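# Reorient a loose object in an up-turned robot hand

## Task

An object rests loose on the palm of the robot hand, which faces up. Rotate it using in-hand motions alone until its orientation in the hand matches the two goal pictures. Only this hand may touch it (its wrist camera, the camera's post and the arm's final link count as the hand); the task fails if the object contacts anything else or leaves the hand. To complete, keep it still briefly, resting in the palm or the fingers and clear of the wrist, camera and post, with the palm pointing straight up and no hand motor showing "moving" or "overload" or accumulating toward a shutdown (motors dead since the start are ignored), then declare that you are done.

## Robot and tools

ROBOT. A six-joint arm carries a right hand with sixteen motors: index, middle and ring fingers each have _mcp (knuckle bend), _abd (sideways swing), _pip (middle hinge) and _dip (last hinge); the thumb has thumb_cmc (swing from beside the palm to in front of it), thumb_axl (roll about its own length), thumb_mcp and thumb_ipl (bends). Fingertips have grippy rubber caps; the rest of the hand is slippery. A wrist camera (cam_wrist) sits on a post, and a fixed mast stands on the palm side near the wrist. Other cameras: cam_head_left, cam_head_right, cam_high, cam_low, all 896x504.

FRAMES. Scene frame: origin on the table below the arm base, +z up, +y to the left when facing +x. The state line gives the hand point position (m) and quaternion (wxyz) plus velocities in this frame. The hand point sits in front of the palm where thumb tip meets index and middle tips. Its own axes: +z along the straightened fingers toward the tips, +x across the palm away from the thumb, +y outward from the palm face (the face is at y = -0.062 m). Knuckles are at z = -0.017 m; straight fingertips reach 0.139 m beyond. The mast occupies x +0.05 to +0.10, z -0.16 to -0.11, up to y = +0.06 m.

execute_actions. Argument "actions" is a list with zero or one entry; optional "pictures" (boolean). Empty list: just read the state. {"rows": [...], "steps": n}: up to 15 rows, n from 1 to 15 (default 15), each step lasting 1/30 s; rows are used one per step and the final row repeats to fill. {"steps": n} alone: wait until n steps (max 300) have passed since the previous result, your reply time included.

ROW. One flat list of 24 numbers, each in [-1, 1], for the single arm and hand: dx, dy, dz, rx, ry, rz, then index_mcp, index_abd, index_pip, index_dip, middle_mcp, middle_abd, middle_pip, middle_dip, ring_mcp, ring_abd, ring_pip, ring_dip, thumb_cmc, thumb_axl, thumb_mcp, thumb_ipl, current_limit, speed.
- The first six are an offset, not a pose, in the hand point's own axes, measured from the hand point pose in the latest result that showed it (before any such result in the scene, or for a second call within one reply, from the pose when the action begins). Every row in a call uses that same base, not the previous row. 1.0 equals 0.6 m for dx/dy/dz and 180 degrees for rx/ry/rz, which together form one rotation vector. All zeros returns the hand to that base pose; it is not a hold.
- The sixteen hinge numbers are absolute goal angles, mapped linearly between each hinge's stops (degrees at +1, at -1; straight value). Moving toward -1: finger _mcp curls toward the palm (-18, +128; +0.75); _abd swings away from the thumb (-60, +60; +0.00); _pip (-29, +108; +0.58) and _dip (-21, +117; +0.70) bend. thumb_cmc brings the thumb round in front of the palm (-20, +120; +0.71; straight means flat alongside the palm); thumb_axl (-27, +140; +0.68); thumb_mcp (-69, +109; +0.23); thumb_ipl (-77, +108; +0.17). With thumb_axl straight, thumb_mcp and thumb_ipl toward -1 bend toward +z; with thumb_axl at -0.40 they bend in the direction thumb_cmc toward -1 swings.
- current_limit: motor current cap, 0 mA at -1 up to 550 mA at +1, floor 11 mA; it also limits hinge speed, and far below 0 a finger may not lift. speed: set-point rate (speed + 1) / 2 times 5.9 rad/s, floor 0.001 of that. Initial values +0.4 and -0.6; the latest values persist.

MOTION. Each step the commanded pose is clipped to within 100 mm and 16 degrees of the measured pose; arm motion trails commands by about 0.17 s; position wins over orientation if both cannot be met. After an action the arm continues only to the last clipped pose, so check the result and send the remainder.

move. "target": one 24-number row as above (offset from the same base). "speed": path top speed in m/s, 0.002 to 0.5, default 0.25; turning up to twice that in rad/s. "stop_force": optional, 9 to 40 N; ends the path when the wrist sensor feels that much extra resistance for 2 steps, then backs up 2 steps; not reliable on turning moves; omit it when leaving a contact. Path lasts 0.5 to 10 s. The result adds a "move:" line: done, off_target, moving, held, fault or contact, with limits=paced (pose clipped) or limits=held (some steps blocked), and the distance to target.

wait: "seconds" 0 to 10. zoom_image: "camera" and "region" [x0, y0, x1, y1] in pixels, at most 504 by 504. show_instructions: shows the goal pictures. finished_scene: "scene" number; irreversible.

RESULT LINES. hand_goal (goals written), hand_measured (actual hinge positions, same scale), hand_current_ma (positive pushes toward -1), hand_state per motor: moving, goal, blocked or overload; hand_current_limit, hand_speed. Wrist force and Wrist torque are along hand point axes, noisy, offset up to about 4 N, saturating near 50 N. "pose unreachable" and HELD mark commands altered or blocked by the clearance check. "Hand target" gives the pose the controller now drives toward.

AVOID. A motor at 495 mA or more accumulates seconds; at 5 s it shuts down for 10 s. Joint load limits are 132 N m for shoulder pan, shoulder lift and elbow and 24.6 N m for each wrist joint; reaching one, or 150 N of outside force, stops the arm for 10 s and drops the rest of the call, during which hand commands are lost. Motors at 85 °C brake the arm (warning from 70 °C). Keep the palm up so the object does not fall; let it touch nothing but the hand; nothing may leave the table. Occasional pushes may nudge the loose object.

Each tool is called after "Call:" by a JSON object that holds its "name" and its "arguments", one argument or row to a line.

Reference images:

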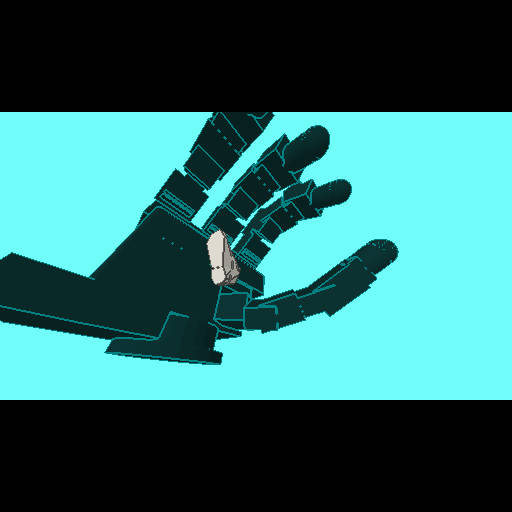

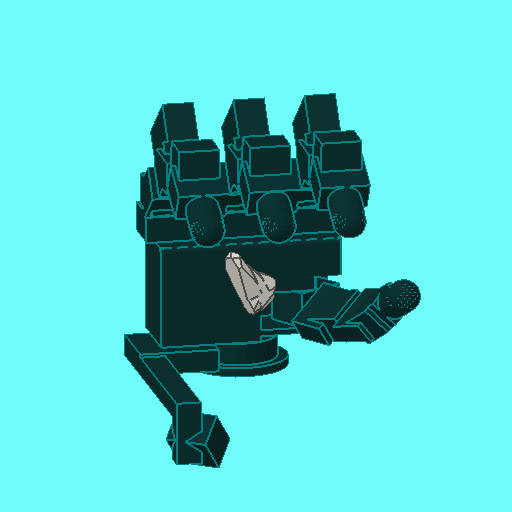

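## Session

Call:
{"name": "execute_actions", "arguments": {
  "actions": []
}}

Scene clock: 0.00 s of 4800.00 s.
end_effector_position=(+0.6022, +0.0582, +0.5068) hand_goal=(+0.046, +0.000, -0.008, +0.280, +0.046, +0.000, -0.008, +0.280, +0.046, +0.000, -0.008, +0.280, -0.104, +0.266, +0.032, -0.018) hand_measured=(+0.060, +0.000, -0.006, +0.282, +0.062, +0.000, -0.006, +0.282, +0.060, +0.000, -0.006, +0.282, -0.090, +0.270, +0.034, -0.016) hand_current_ma=(+79, +0, +12, +12, +82, +0, +14, +12, +79, +0, +12, +13, +68, +24, +12, +12) hand_state=(goal, goal, goal, goal, goal, goal, goal, goal, goal, goal, goal, goal, goal, goal, goal, goal) hand_current_limit=0.40 hand_speed=-0.60 end_effector_quat_wxyz=(+0.511, +0.464, +0.515, +0.509) end_effector_velocity=(+0.000, -0.000, +0.000) end_effector_angular_velocity=(-0.000, -0.001, -0.000)
Joint positions: [-0.136 -1.194  2.21  -4.189 -1.337 -0.05 ]
Joint velocities: [-0.     0.001 -0.001 -0.    -0.    -0.   ]
Joint torques (N m, as the arm reports them, + toward a larger angle): no reading
Wrist force (N, on the end effector, along its own x y z axes, offset not removed): no reading
Wrist torque (N m, same axes, about the end effector's origin, offset not removed): no reading
Hand target: +0.602, +0.058, +0.507; +0.511, +0.464, +0.515, +0.509

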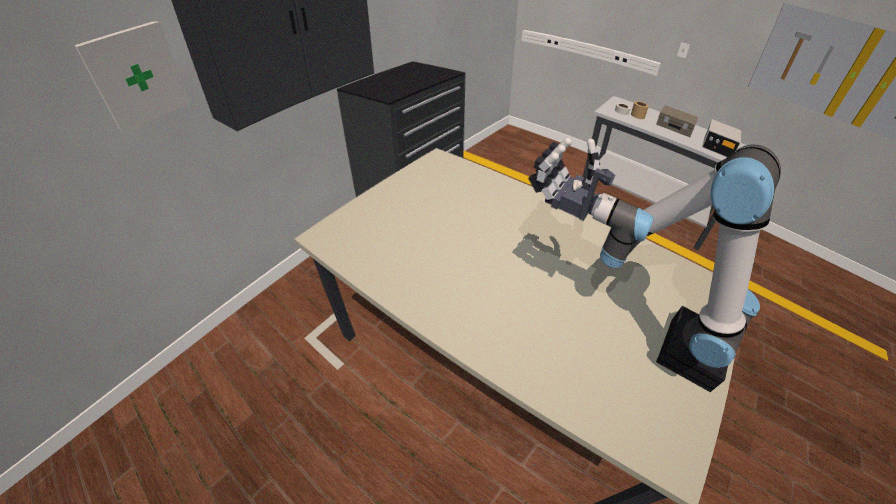

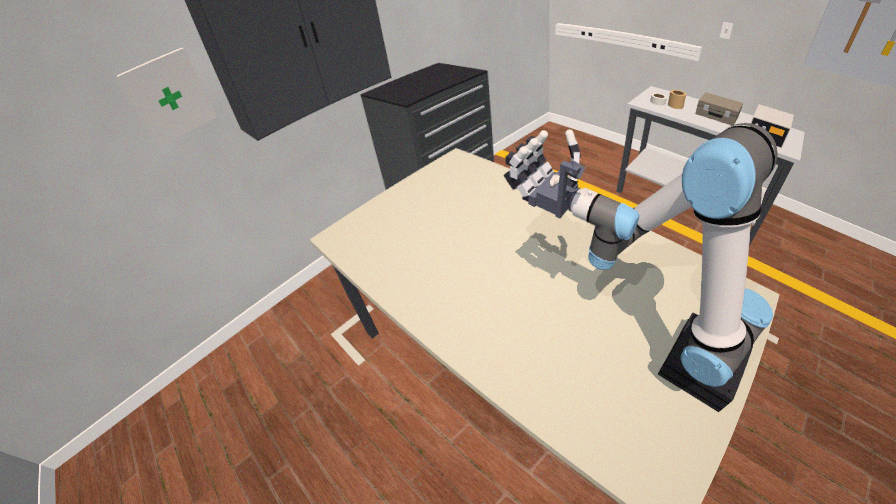

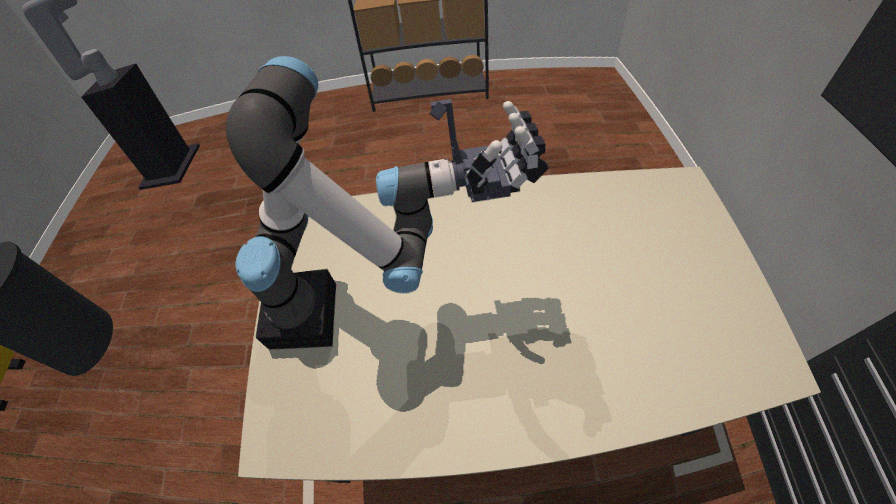

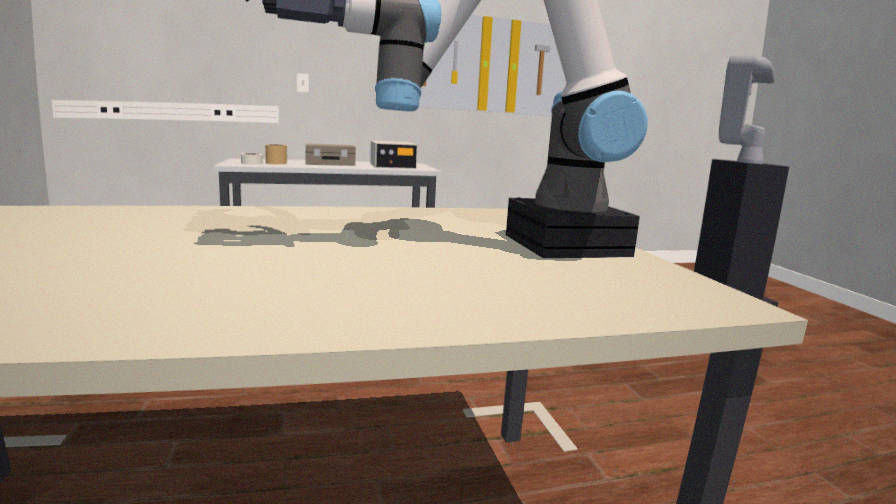

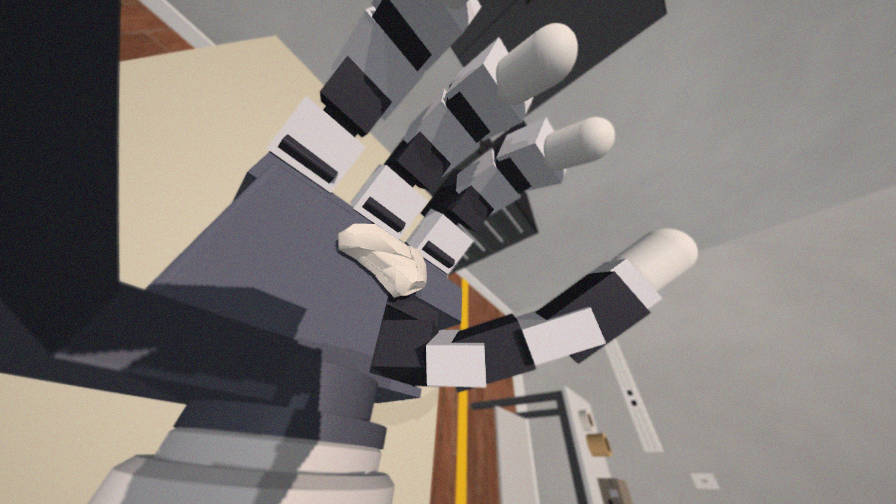

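Call:
{"name": "zoom_image", "arguments": {
  "camera": "cam_wrist",
  "region": [280, 170, 500, 340]
}}

Call:
{"name": "zoom_image", "arguments": {
  "camera": "cam_head_left",
  "region": [510, 125, 640, 230]
}}

Call:
{"name": "show_instructions", "arguments": {

}}

Region (280, 170, 500, 340) of cam_wrist's 896x504 image, scaled by 2.291, with more detail than that image has; it fills the top 389 rows of this view, and the rest is white.

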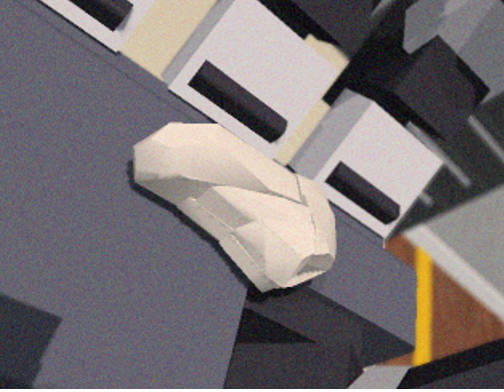

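Region (510, 125, 640, 230) of cam_head_left's 896x504 image, scaled by 3.877, with more detail than that image has; it fills the top 407 rows of this view, and the rest is white.

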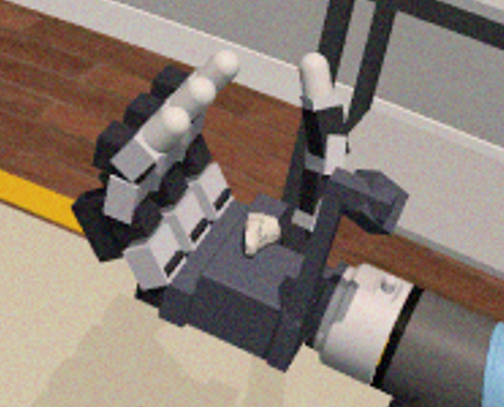

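Reference images for this scene: goal picture from the wrist camera place, goal picture looking into the palm.

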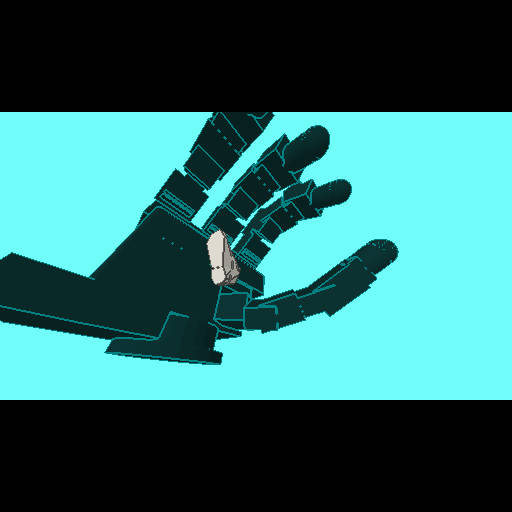

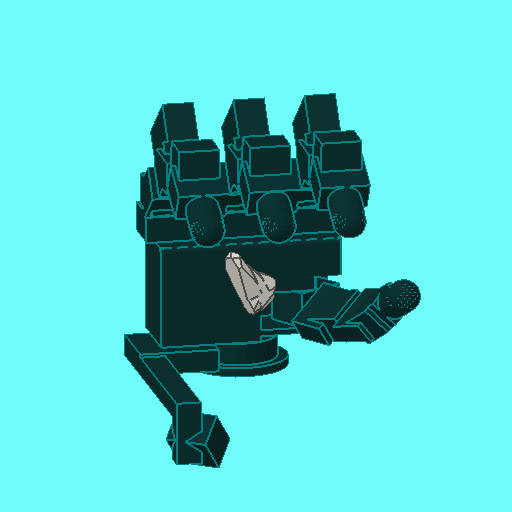

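Call:
{"name": "zoom_image", "arguments": {
  "camera": "cam_wrist",
  "region": [330, 210, 440, 305]
}}

Call:
{"name": "zoom_image", "arguments": {
  "camera": "cam_head_left",
  "region": [555, 165, 600, 205]
}}

Call:
{"name": "zoom_image", "arguments": {
  "camera": "cam_head_right",
  "region": [525, 155, 585, 205]
}}

Region (330, 210, 440, 305) of cam_wrist's 896x504 image, scaled by 4.582, with more detail than that image has; it fills the top 435 rows of this view, and the rest is white.

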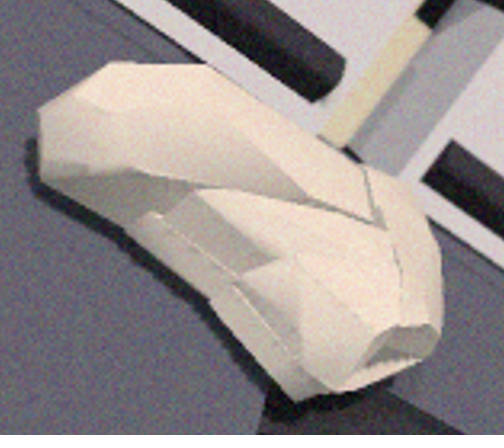

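Region (555, 165, 600, 205) of cam_head_left's 896x504 image, scaled by 11.200, with more detail than that image has.

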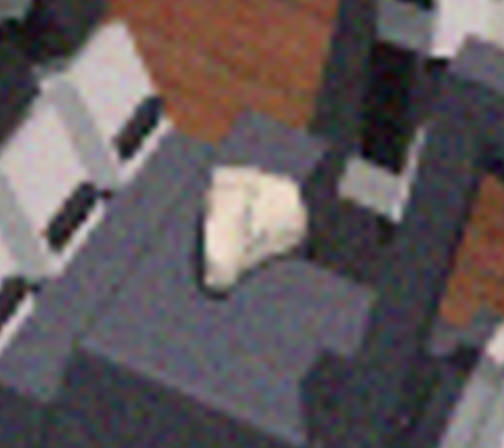

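Region (525, 155, 585, 205) of cam_head_right's 896x504 image, scaled by 8.400, with more detail than that image has.

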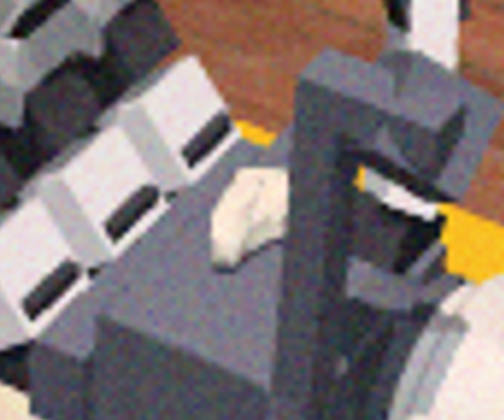

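Call:
{"name": "move", "arguments": {
  "target": [0,0,0,0,0,0, 0.046,0,-0.008,0.28, -0.05,0,-0.81,-0.10, 0.046,0,-0.008,0.28, -0.104,0.266,0.032,-0.018, 0.2,-0.4]
}}

Scene clock: 71.73 s of 4800.00 s.
end_effector_position=(+0.6022, +0.0582, +0.5068) hand_goal=(+0.046, +0.000, -0.008, +0.280, -0.050, +0.000, -0.810, -0.100, +0.046, +0.000, -0.008, +0.280, -0.104, +0.266, +0.032, -0.018) hand_measured=(+0.060, +0.000, -0.006, +0.282, -0.042, +0.000, -0.810, -0.098, +0.060, +0.000, -0.006, +0.282, -0.090, +0.270, +0.034, -0.016) hand_current_ma=(+79, +0, +12, +12, +44, +0, +0, +11, +79, +0, +12, +13, +68, +24, +12, +12) hand_state=(goal, goal, goal, goal, goal, goal, goal, goal, goal, goal, goal, goal, goal, goal, goal, goal) hand_current_limit=0.20 hand_speed=-0.40 end_effector_quat_wxyz=(+0.511, +0.464, +0.515, +0.509) end_effector_velocity=(-0.000, +0.000, -0.000) end_effector_angular_velocity=(-0.000, +0.000, +0.000)
Joint positions: [-0.136 -1.194  2.21  -4.189 -1.337 -0.05 ]
Joint velocities: [-0.    -0.     0.001 -0.001  0.     0.   ]
Joint torques (N m, as the arm reports them, + toward a larger angle): [  2.42 -31.04 -13.03  -2.78  -0.25  -0.2 ]
Wrist force (N, on the end effector, along its own x y z axes, offset not removed): [1.1 -1.3 -1.1]
Wrist torque (N m, same axes, about the end effector's origin, offset not removed): [-0.28 0.11 0.18]
Hand target: +0.602, +0.058, +0.507; +0.511, +0.464, +0.515, +0.509
Off the commanded pose: 0.000 m, 0 deg.
After step 90, 67.73 s passed at rest.
move: done
camera_calibration (this result's frames):
cam_wrist: T_world_to_cam=[[0.0724146, -0.6443, 0.761336, -0.359208], [-0.712359, -0.567679, -0.412657, 0.617096], [0.69807, -0.512462, -0.500081, -0.00361975], [0, 0, 0, 1]] pos_world=[0.468132, 0.117019, 0.526317]

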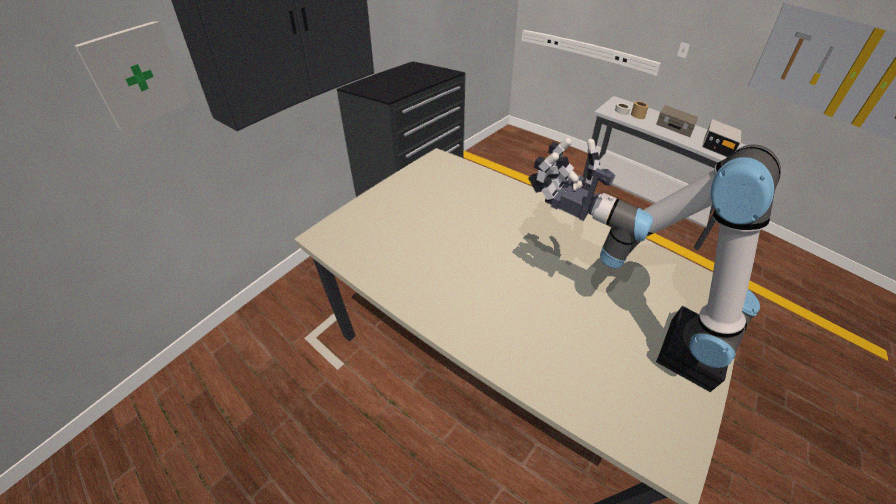

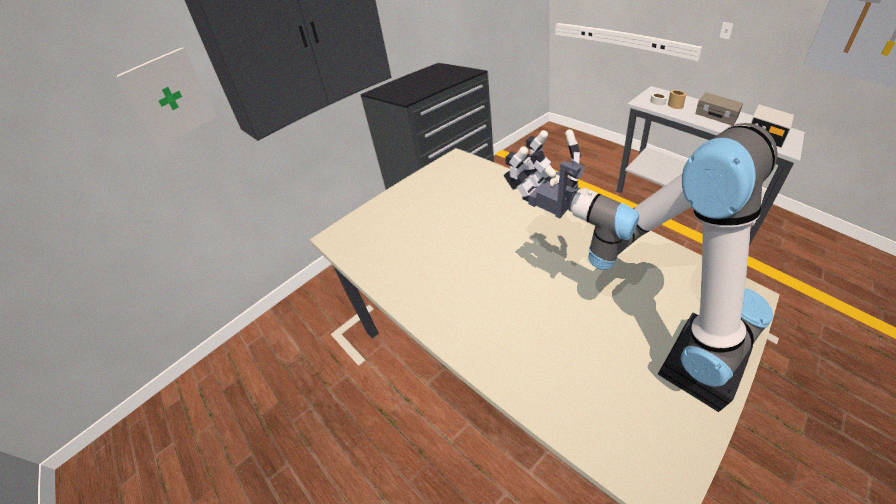

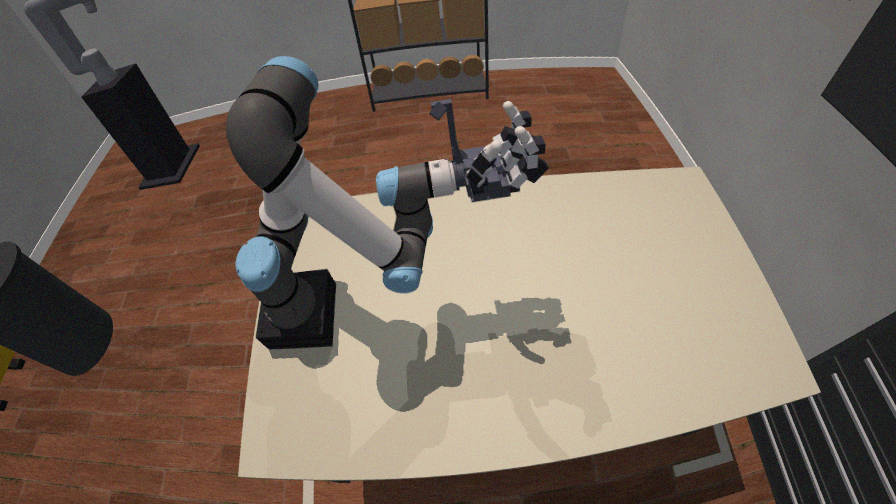

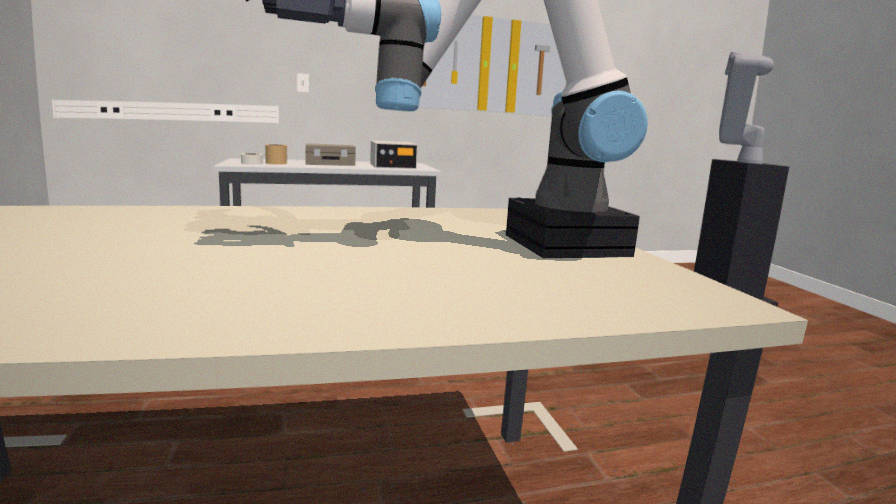

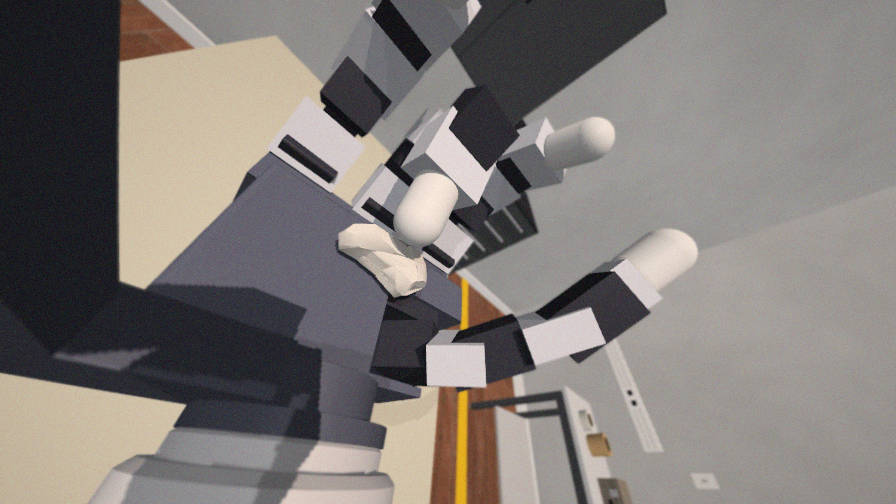

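Call:
{"name": "move", "arguments": {
  "target": [0.4,-0.33,-0.1,0.0127,0,0.017, 0.046,0,-0.008,0.28, -0.05,0,-0.81,-0.10, 0.3,0,0.2,0.28, -0.104,0.266,0.032,-0.018, 0.2,-0.4],
  "speed": 0.15
}}

Scene clock: 83.40 s of 4800.00 s.
end_effector_position=(+0.5394, +0.2843, +0.2942) hand_goal=(+0.046, +0.000, -0.008, +0.280, -0.050, +0.000, -0.810, -0.100, +0.300, +0.000, +0.200, +0.280, -0.104, +0.266, +0.032, -0.018) hand_measured=(+0.060, +0.000, -0.006, +0.282, -0.042, +0.000, -0.810, -0.098, +0.308, +0.000, +0.200, +0.282, -0.090, +0.270, +0.034, -0.016) hand_current_ma=(+78, +0, +12, +12, +43, +0, -1, +11, +41, +0, -5, +13, +68, +24, +11, +12) hand_state=(goal, goal, goal, goal, goal, goal, goal, goal, goal, goal, goal, goal, goal, goal, goal, goal) hand_current_limit=0.20 hand_speed=-0.40 end_effector_quat_wxyz=(+0.488, +0.487, +0.513, +0.512) end_effector_velocity=(+0.000, +0.001, -0.002) end_effector_angular_velocity=(-0.001, +0.003, -0.001)
Joint positions: [ 0.492 -0.62   2.036 -4.549 -1.966 -0.   ]
Joint velocities: [ 0.002  0.003 -0.002  0.003 -0.003  0.   ]
Joint torques (N m, as the arm reports them, + toward a larger angle): [ 10.74 -37.01 -19.58  -0.07  -1.55   2.08]
Wrist force (N, on the end effector, along its own x y z axes, offset not removed): [0.9 0.1 0.1]
Wrist torque (N m, same axes, about the end effector's origin, offset not removed): [0.03 0.27 0.34]
Hand target: +0.539, +0.284, +0.294; +0.488, +0.487, +0.513, +0.512
Off the commanded pose: 0.001 m, 0 deg.
After step 90, 6.07 s passed at rest.
move: done
camera_calibration (this result's frames):
cam_wrist: T_world_to_cam=[[0.103795, -0.682334, 0.723634, -0.042207], [-0.729758, -0.54659, -0.410722, 0.615838], [0.675781, -0.485447, -0.554672, 0.0701537], [0, 0, 0, 1]] pos_world=[0.406385, 0.341868, 0.322393]

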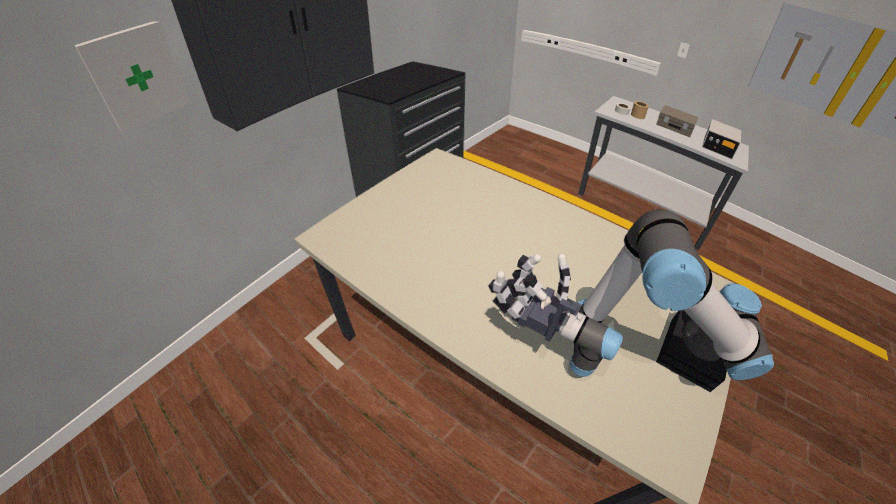

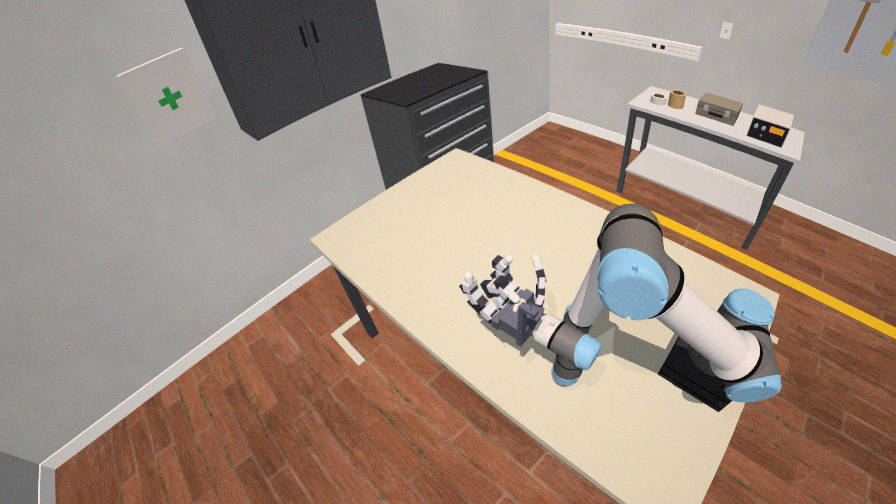

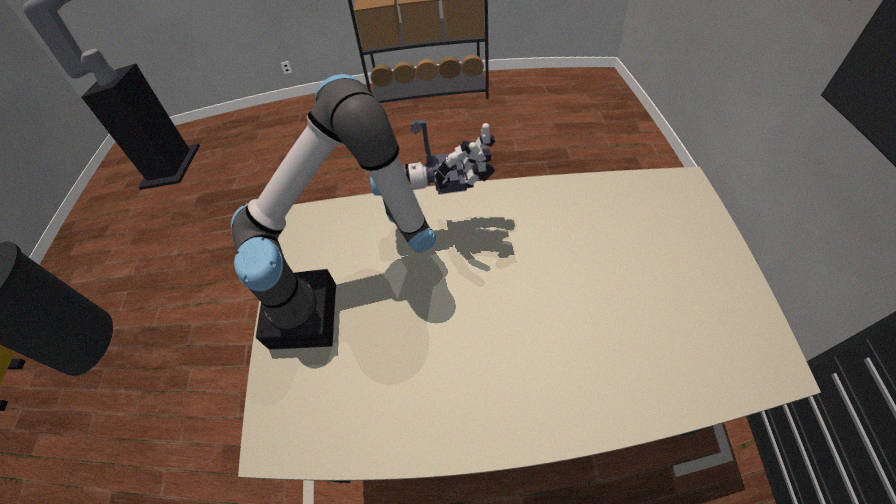

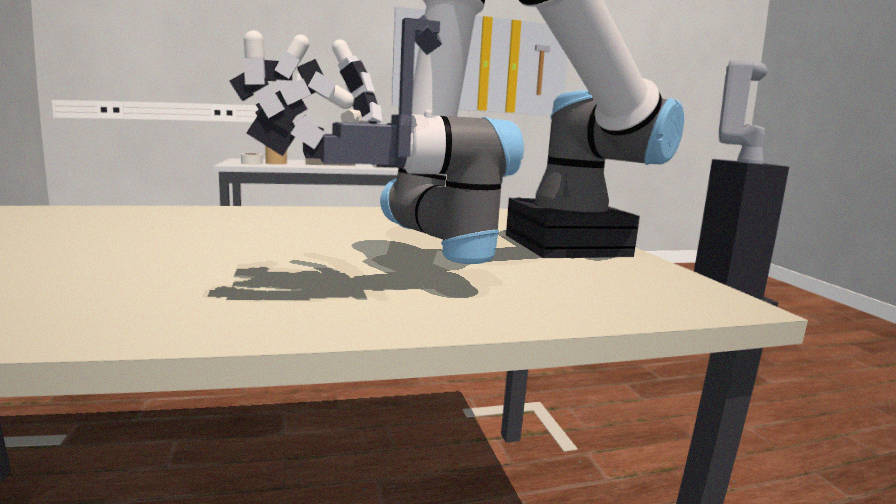

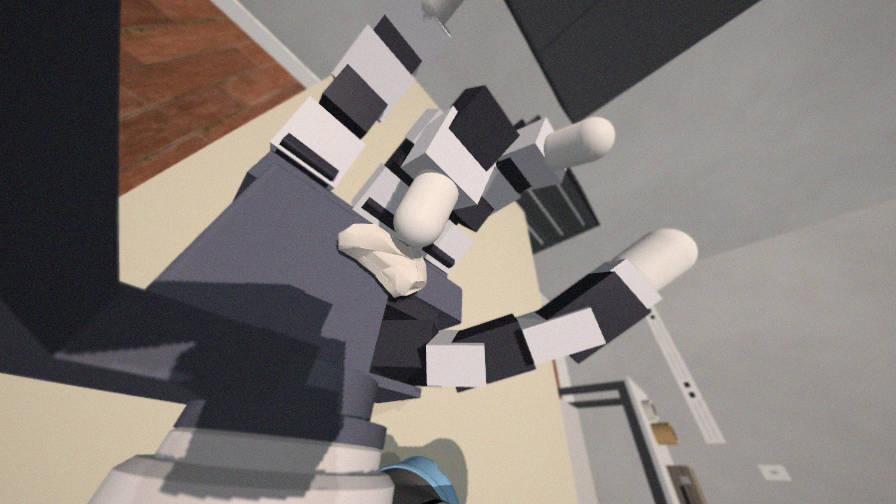

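Call:
{"name": "zoom_image", "arguments": {
  "camera": "cam_low",
  "region": [270, 50, 420, 170]
}}

Region (270, 50, 420, 170) of cam_low's 896x504 image, scaled by 3.360, with more detail than that image has; it fills the top 403 rows of this view, and the rest is white.

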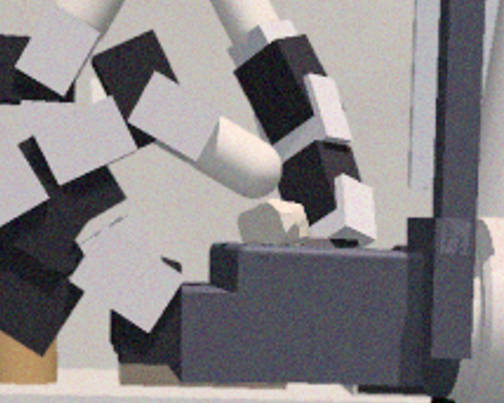

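Call:
{"name": "move", "arguments": {
  "target": [0,0,0,0,0,0, 0.35,0,0.2,0.28, -0.13,-0.6,-0.788,0.05, 0.35,0,0.2,0.28, -0.104,0.266,0.032,-0.018, 0.2,-0.4]
}}

Call:
{"name": "zoom_image", "arguments": {
  "camera": "cam_low",
  "region": [270, 50, 420, 170]
}}

Scene clock: 98.47 s of 4800.00 s.
end_effector_position=(+0.5395, +0.2843, +0.2942) hand_goal=(+0.350, +0.000, +0.200, +0.280, -0.130, -0.600, -0.788, +0.050, +0.350, +0.000, +0.200, +0.280, -0.104, +0.266, +0.032, -0.018) hand_measured=(+0.358, +0.000, +0.200, +0.282, -0.124, -0.598, -0.796, +0.046, +0.358, +0.000, +0.200, +0.282, -0.090, +0.270, +0.034, -0.016) hand_current_ma=(+42, +0, -4, +12, +37, +10, -43, -19, +41, +0, -3, +13, +68, +24, +11, +12) hand_state=(goal, goal, goal, goal, goal, goal, goal, goal, goal, goal, goal, goal, goal, goal, goal, goal) hand_current_limit=0.20 hand_speed=-0.40 end_effector_quat_wxyz=(+0.488, +0.487, +0.513, +0.512) end_effector_velocity=(-0.000, +0.000, -0.000) end_effector_angular_velocity=(-0.000, +0.000, +0.000)
Joint positions: [ 0.492 -0.62   2.036 -4.549 -1.966 -0.   ]
Joint velocities: [ 0.  0.  0. -0.  0.  0.]
Joint torques (N m, as the arm reports them, + toward a larger angle): [ -9.9  -54.05   7.12  -4.59   1.47   1.41]
Wrist force (N, on the end effector, along its own x y z axes, offset not removed): [-0.6 1.5 -2.7]
Wrist torque (N m, same axes, about the end effector's origin, offset not removed): [0.38 0.50 0.17]
Hand target: +0.539, +0.284, +0.294; +0.488, +0.487, +0.513, +0.512
Off the commanded pose: 0.000 m, 0 deg.
After step 90, 11.30 s passed at rest.
move: done
camera_calibration (this result's frames):
cam_wrist: T_world_to_cam=[[0.10372, -0.682395, 0.723588, -0.042139], [-0.729684, -0.546578, -0.410868, 0.615892], [0.675872, -0.485375, -0.554624, 0.0700869], [0, 0, 0, 1]] pos_world=[0.406407, 0.341896, 0.322413]

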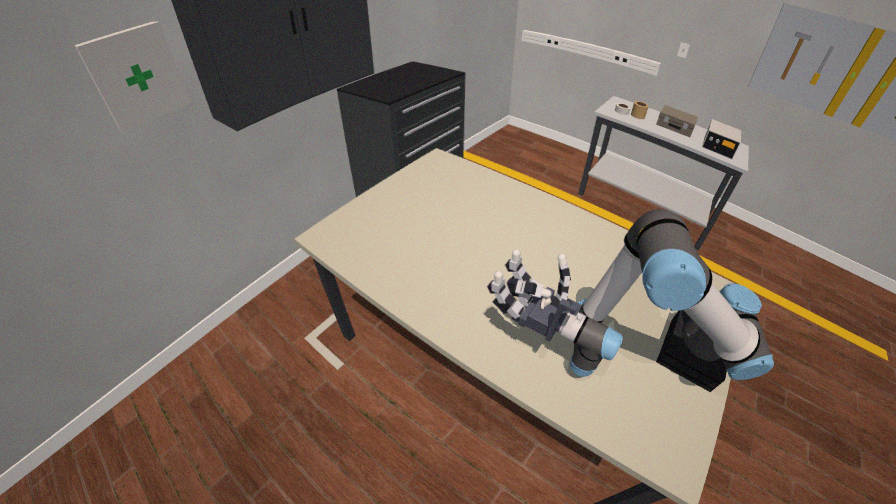

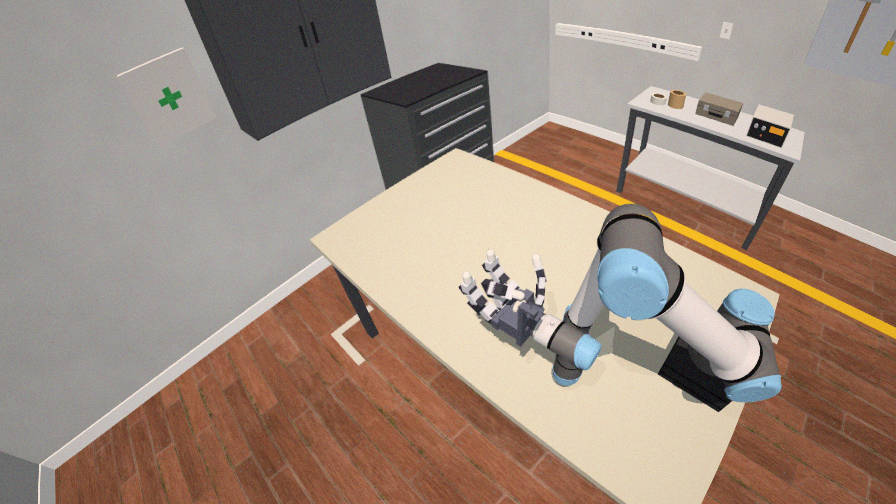

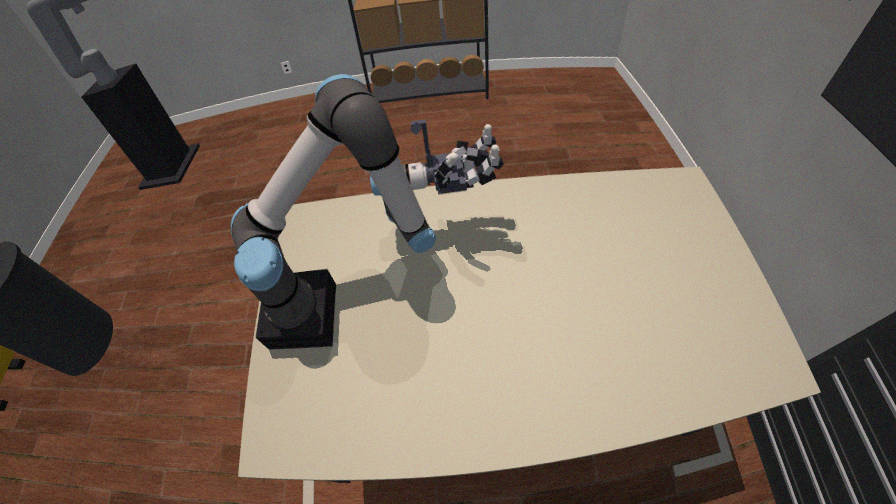

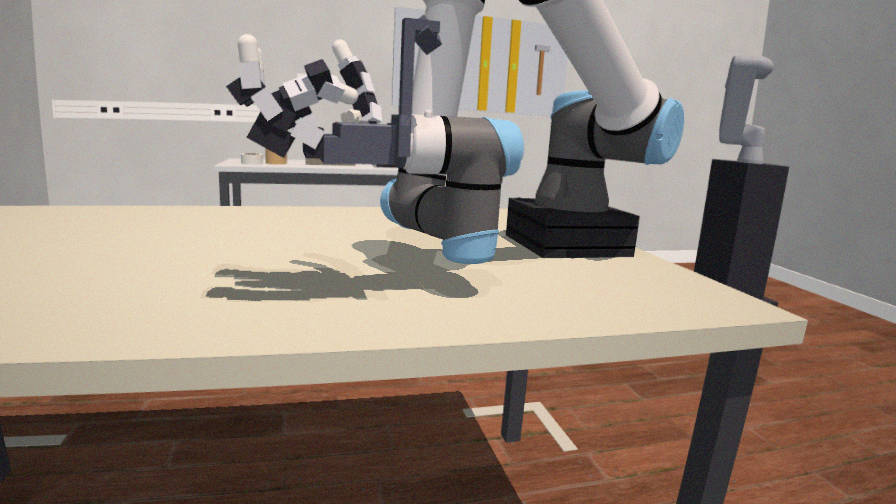

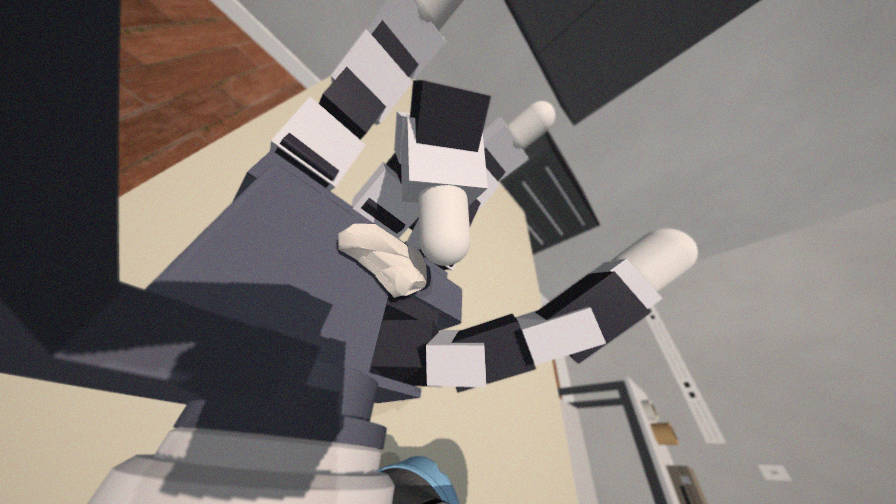

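Region (270, 50, 420, 170) of cam_low's 896x504 image, scaled by 3.360, with more detail than that image has; it fills the top 403 rows of this view, and the rest is white.

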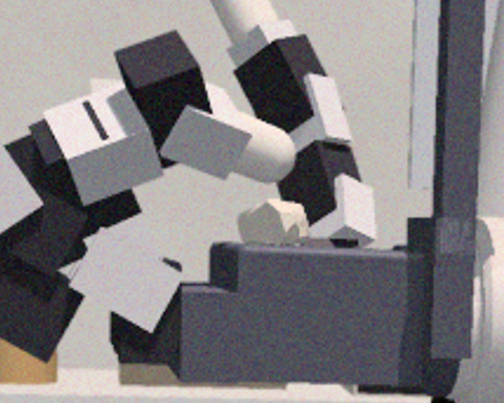

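Call:
{"name": "move", "arguments": {
  "target": [0,0,0,0,0,0, 0.35,0,0.2,0.28, -0.15,-0.5,-0.94,0.05, 0.35,0,0.2,0.28, -0.104,0.266,0.032,-0.018, 0.0,-0.7]
}}

Call:
{"name": "zoom_image", "arguments": {
  "camera": "cam_low",
  "region": [270, 50, 420, 170]
}}

Scene clock: 102.43 s of 4800.00 s.
end_effector_position=(+0.5394, +0.2843, +0.2942) hand_goal=(+0.350, +0.000, +0.200, +0.280, -0.150, -0.500, -0.940, +0.050, +0.350, +0.000, +0.200, +0.280, -0.104, +0.266, +0.032, -0.018) hand_measured=(+0.358, +0.000, +0.200, +0.282, -0.136, -0.510, -0.892, +0.058, +0.358, +0.000, +0.200, +0.282, -0.090, +0.270, +0.034, -0.016) hand_current_ma=(+42, +0, -4, +12, +71, -44, +245, +49, +41, +0, -3, +13, +68, +24, +11, +12) hand_state=(goal, goal, goal, goal, goal, goal, blocked, goal, goal, goal, goal, goal, goal, goal, goal, goal) hand_current_limit=0.00 hand_speed=-0.70 end_effector_quat_wxyz=(+0.488, +0.487, +0.513, +0.512) end_effector_velocity=(-0.000, -0.000, -0.001) end_effector_angular_velocity=(-0.002, +0.003, -0.000)
Joint positions: [ 0.492 -0.62   2.036 -4.549 -1.966 -0.   ]
Joint velocities: [-0.     0.001  0.002  0.001 -0.    -0.   ]
Joint torques (N m, as the arm reports them, + toward a larger angle): [ -4.12 -50.33 -15.3   -4.09   1.34  -1.79]
Wrist force (N, on the end effector, along its own x y z axes, offset not removed): [-3.3 2.4 0.4]
Wrist torque (N m, same axes, about the end effector's origin, offset not removed): [0.32 0.65 -0.10]
Hand target: +0.539, +0.284, +0.294; +0.488, +0.487, +0.513, +0.512
Off the commanded pose: 0.000 m, 0 deg.
After step 90, 0.27 s passed at rest.
move: done
camera_calibration (this result's frames):
cam_wrist: T_world_to_cam=[[0.103795, -0.682343, 0.723626, -0.0422024], [-0.729758, -0.546585, -0.410728, 0.615838], [0.675781, -0.48544, -0.554678, 0.0701531], [0, 0, 0, 1]] pos_world=[0.406385, 0.341867, 0.322393]

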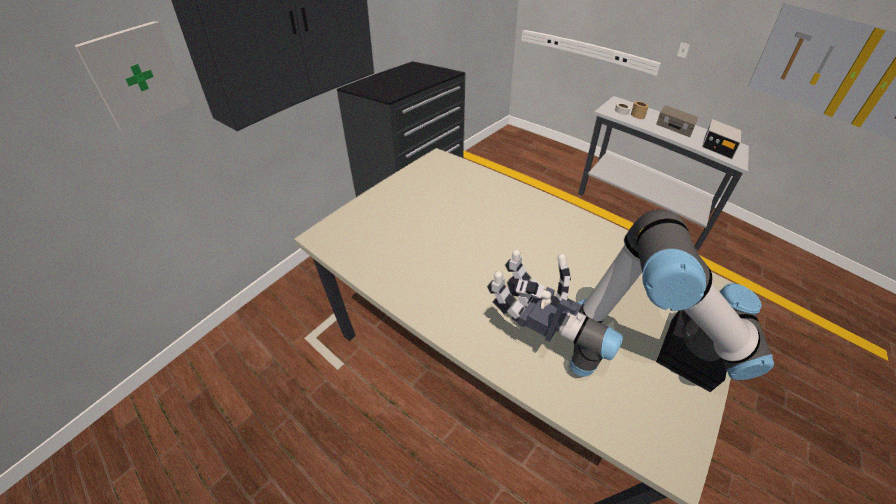

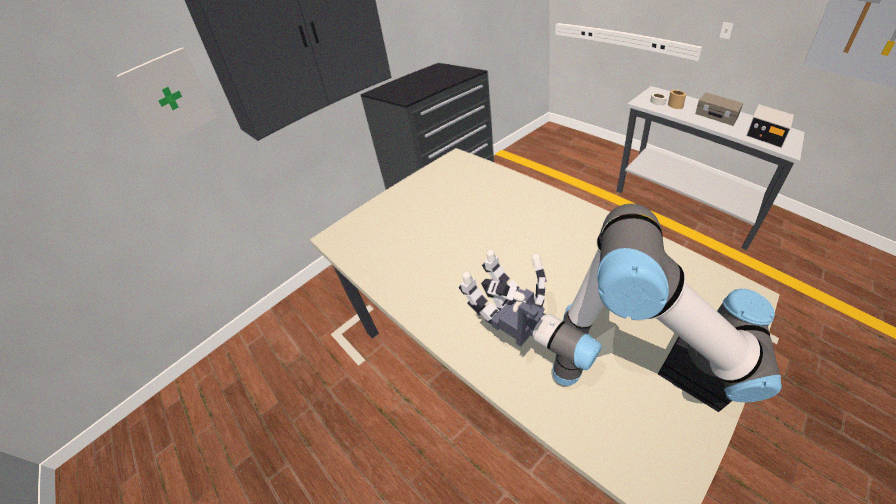

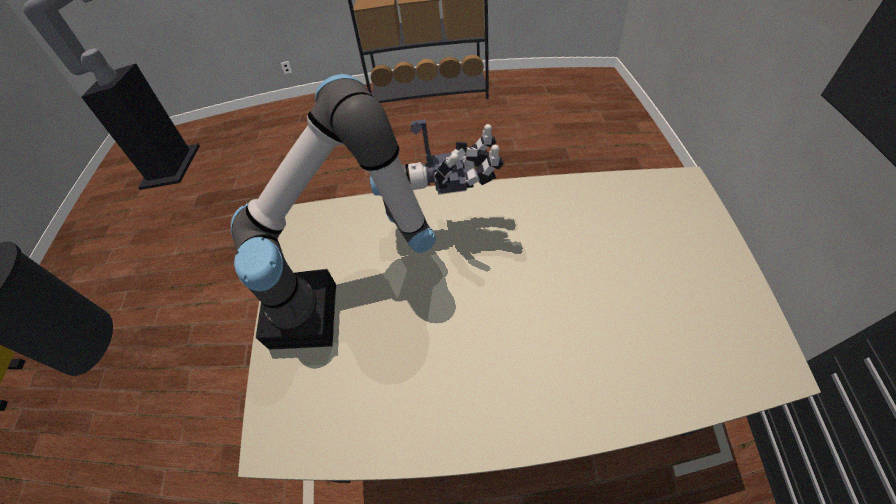

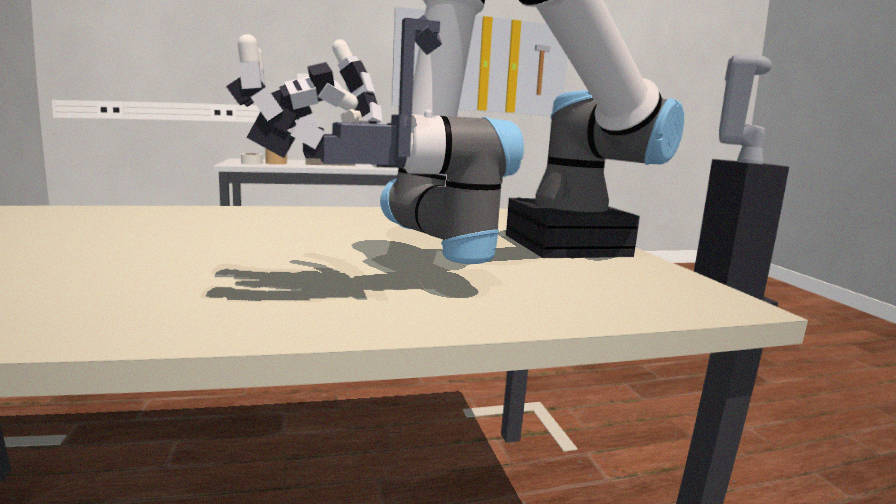

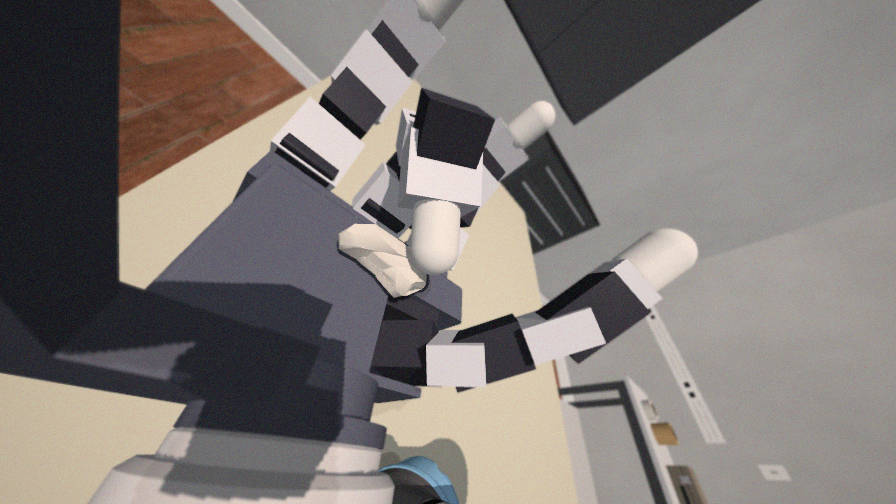

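Region (270, 50, 420, 170) of cam_low's 896x504 image, scaled by 3.360, with more detail than that image has; it fills the top 403 rows of this view, and the rest is white.

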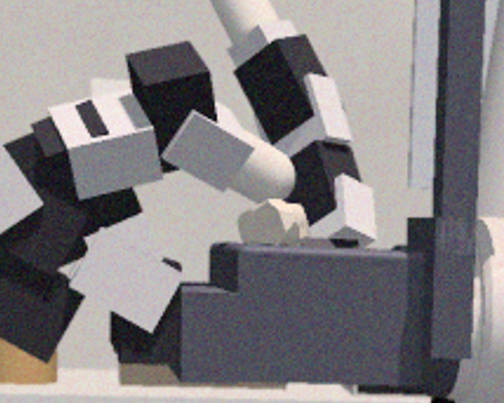

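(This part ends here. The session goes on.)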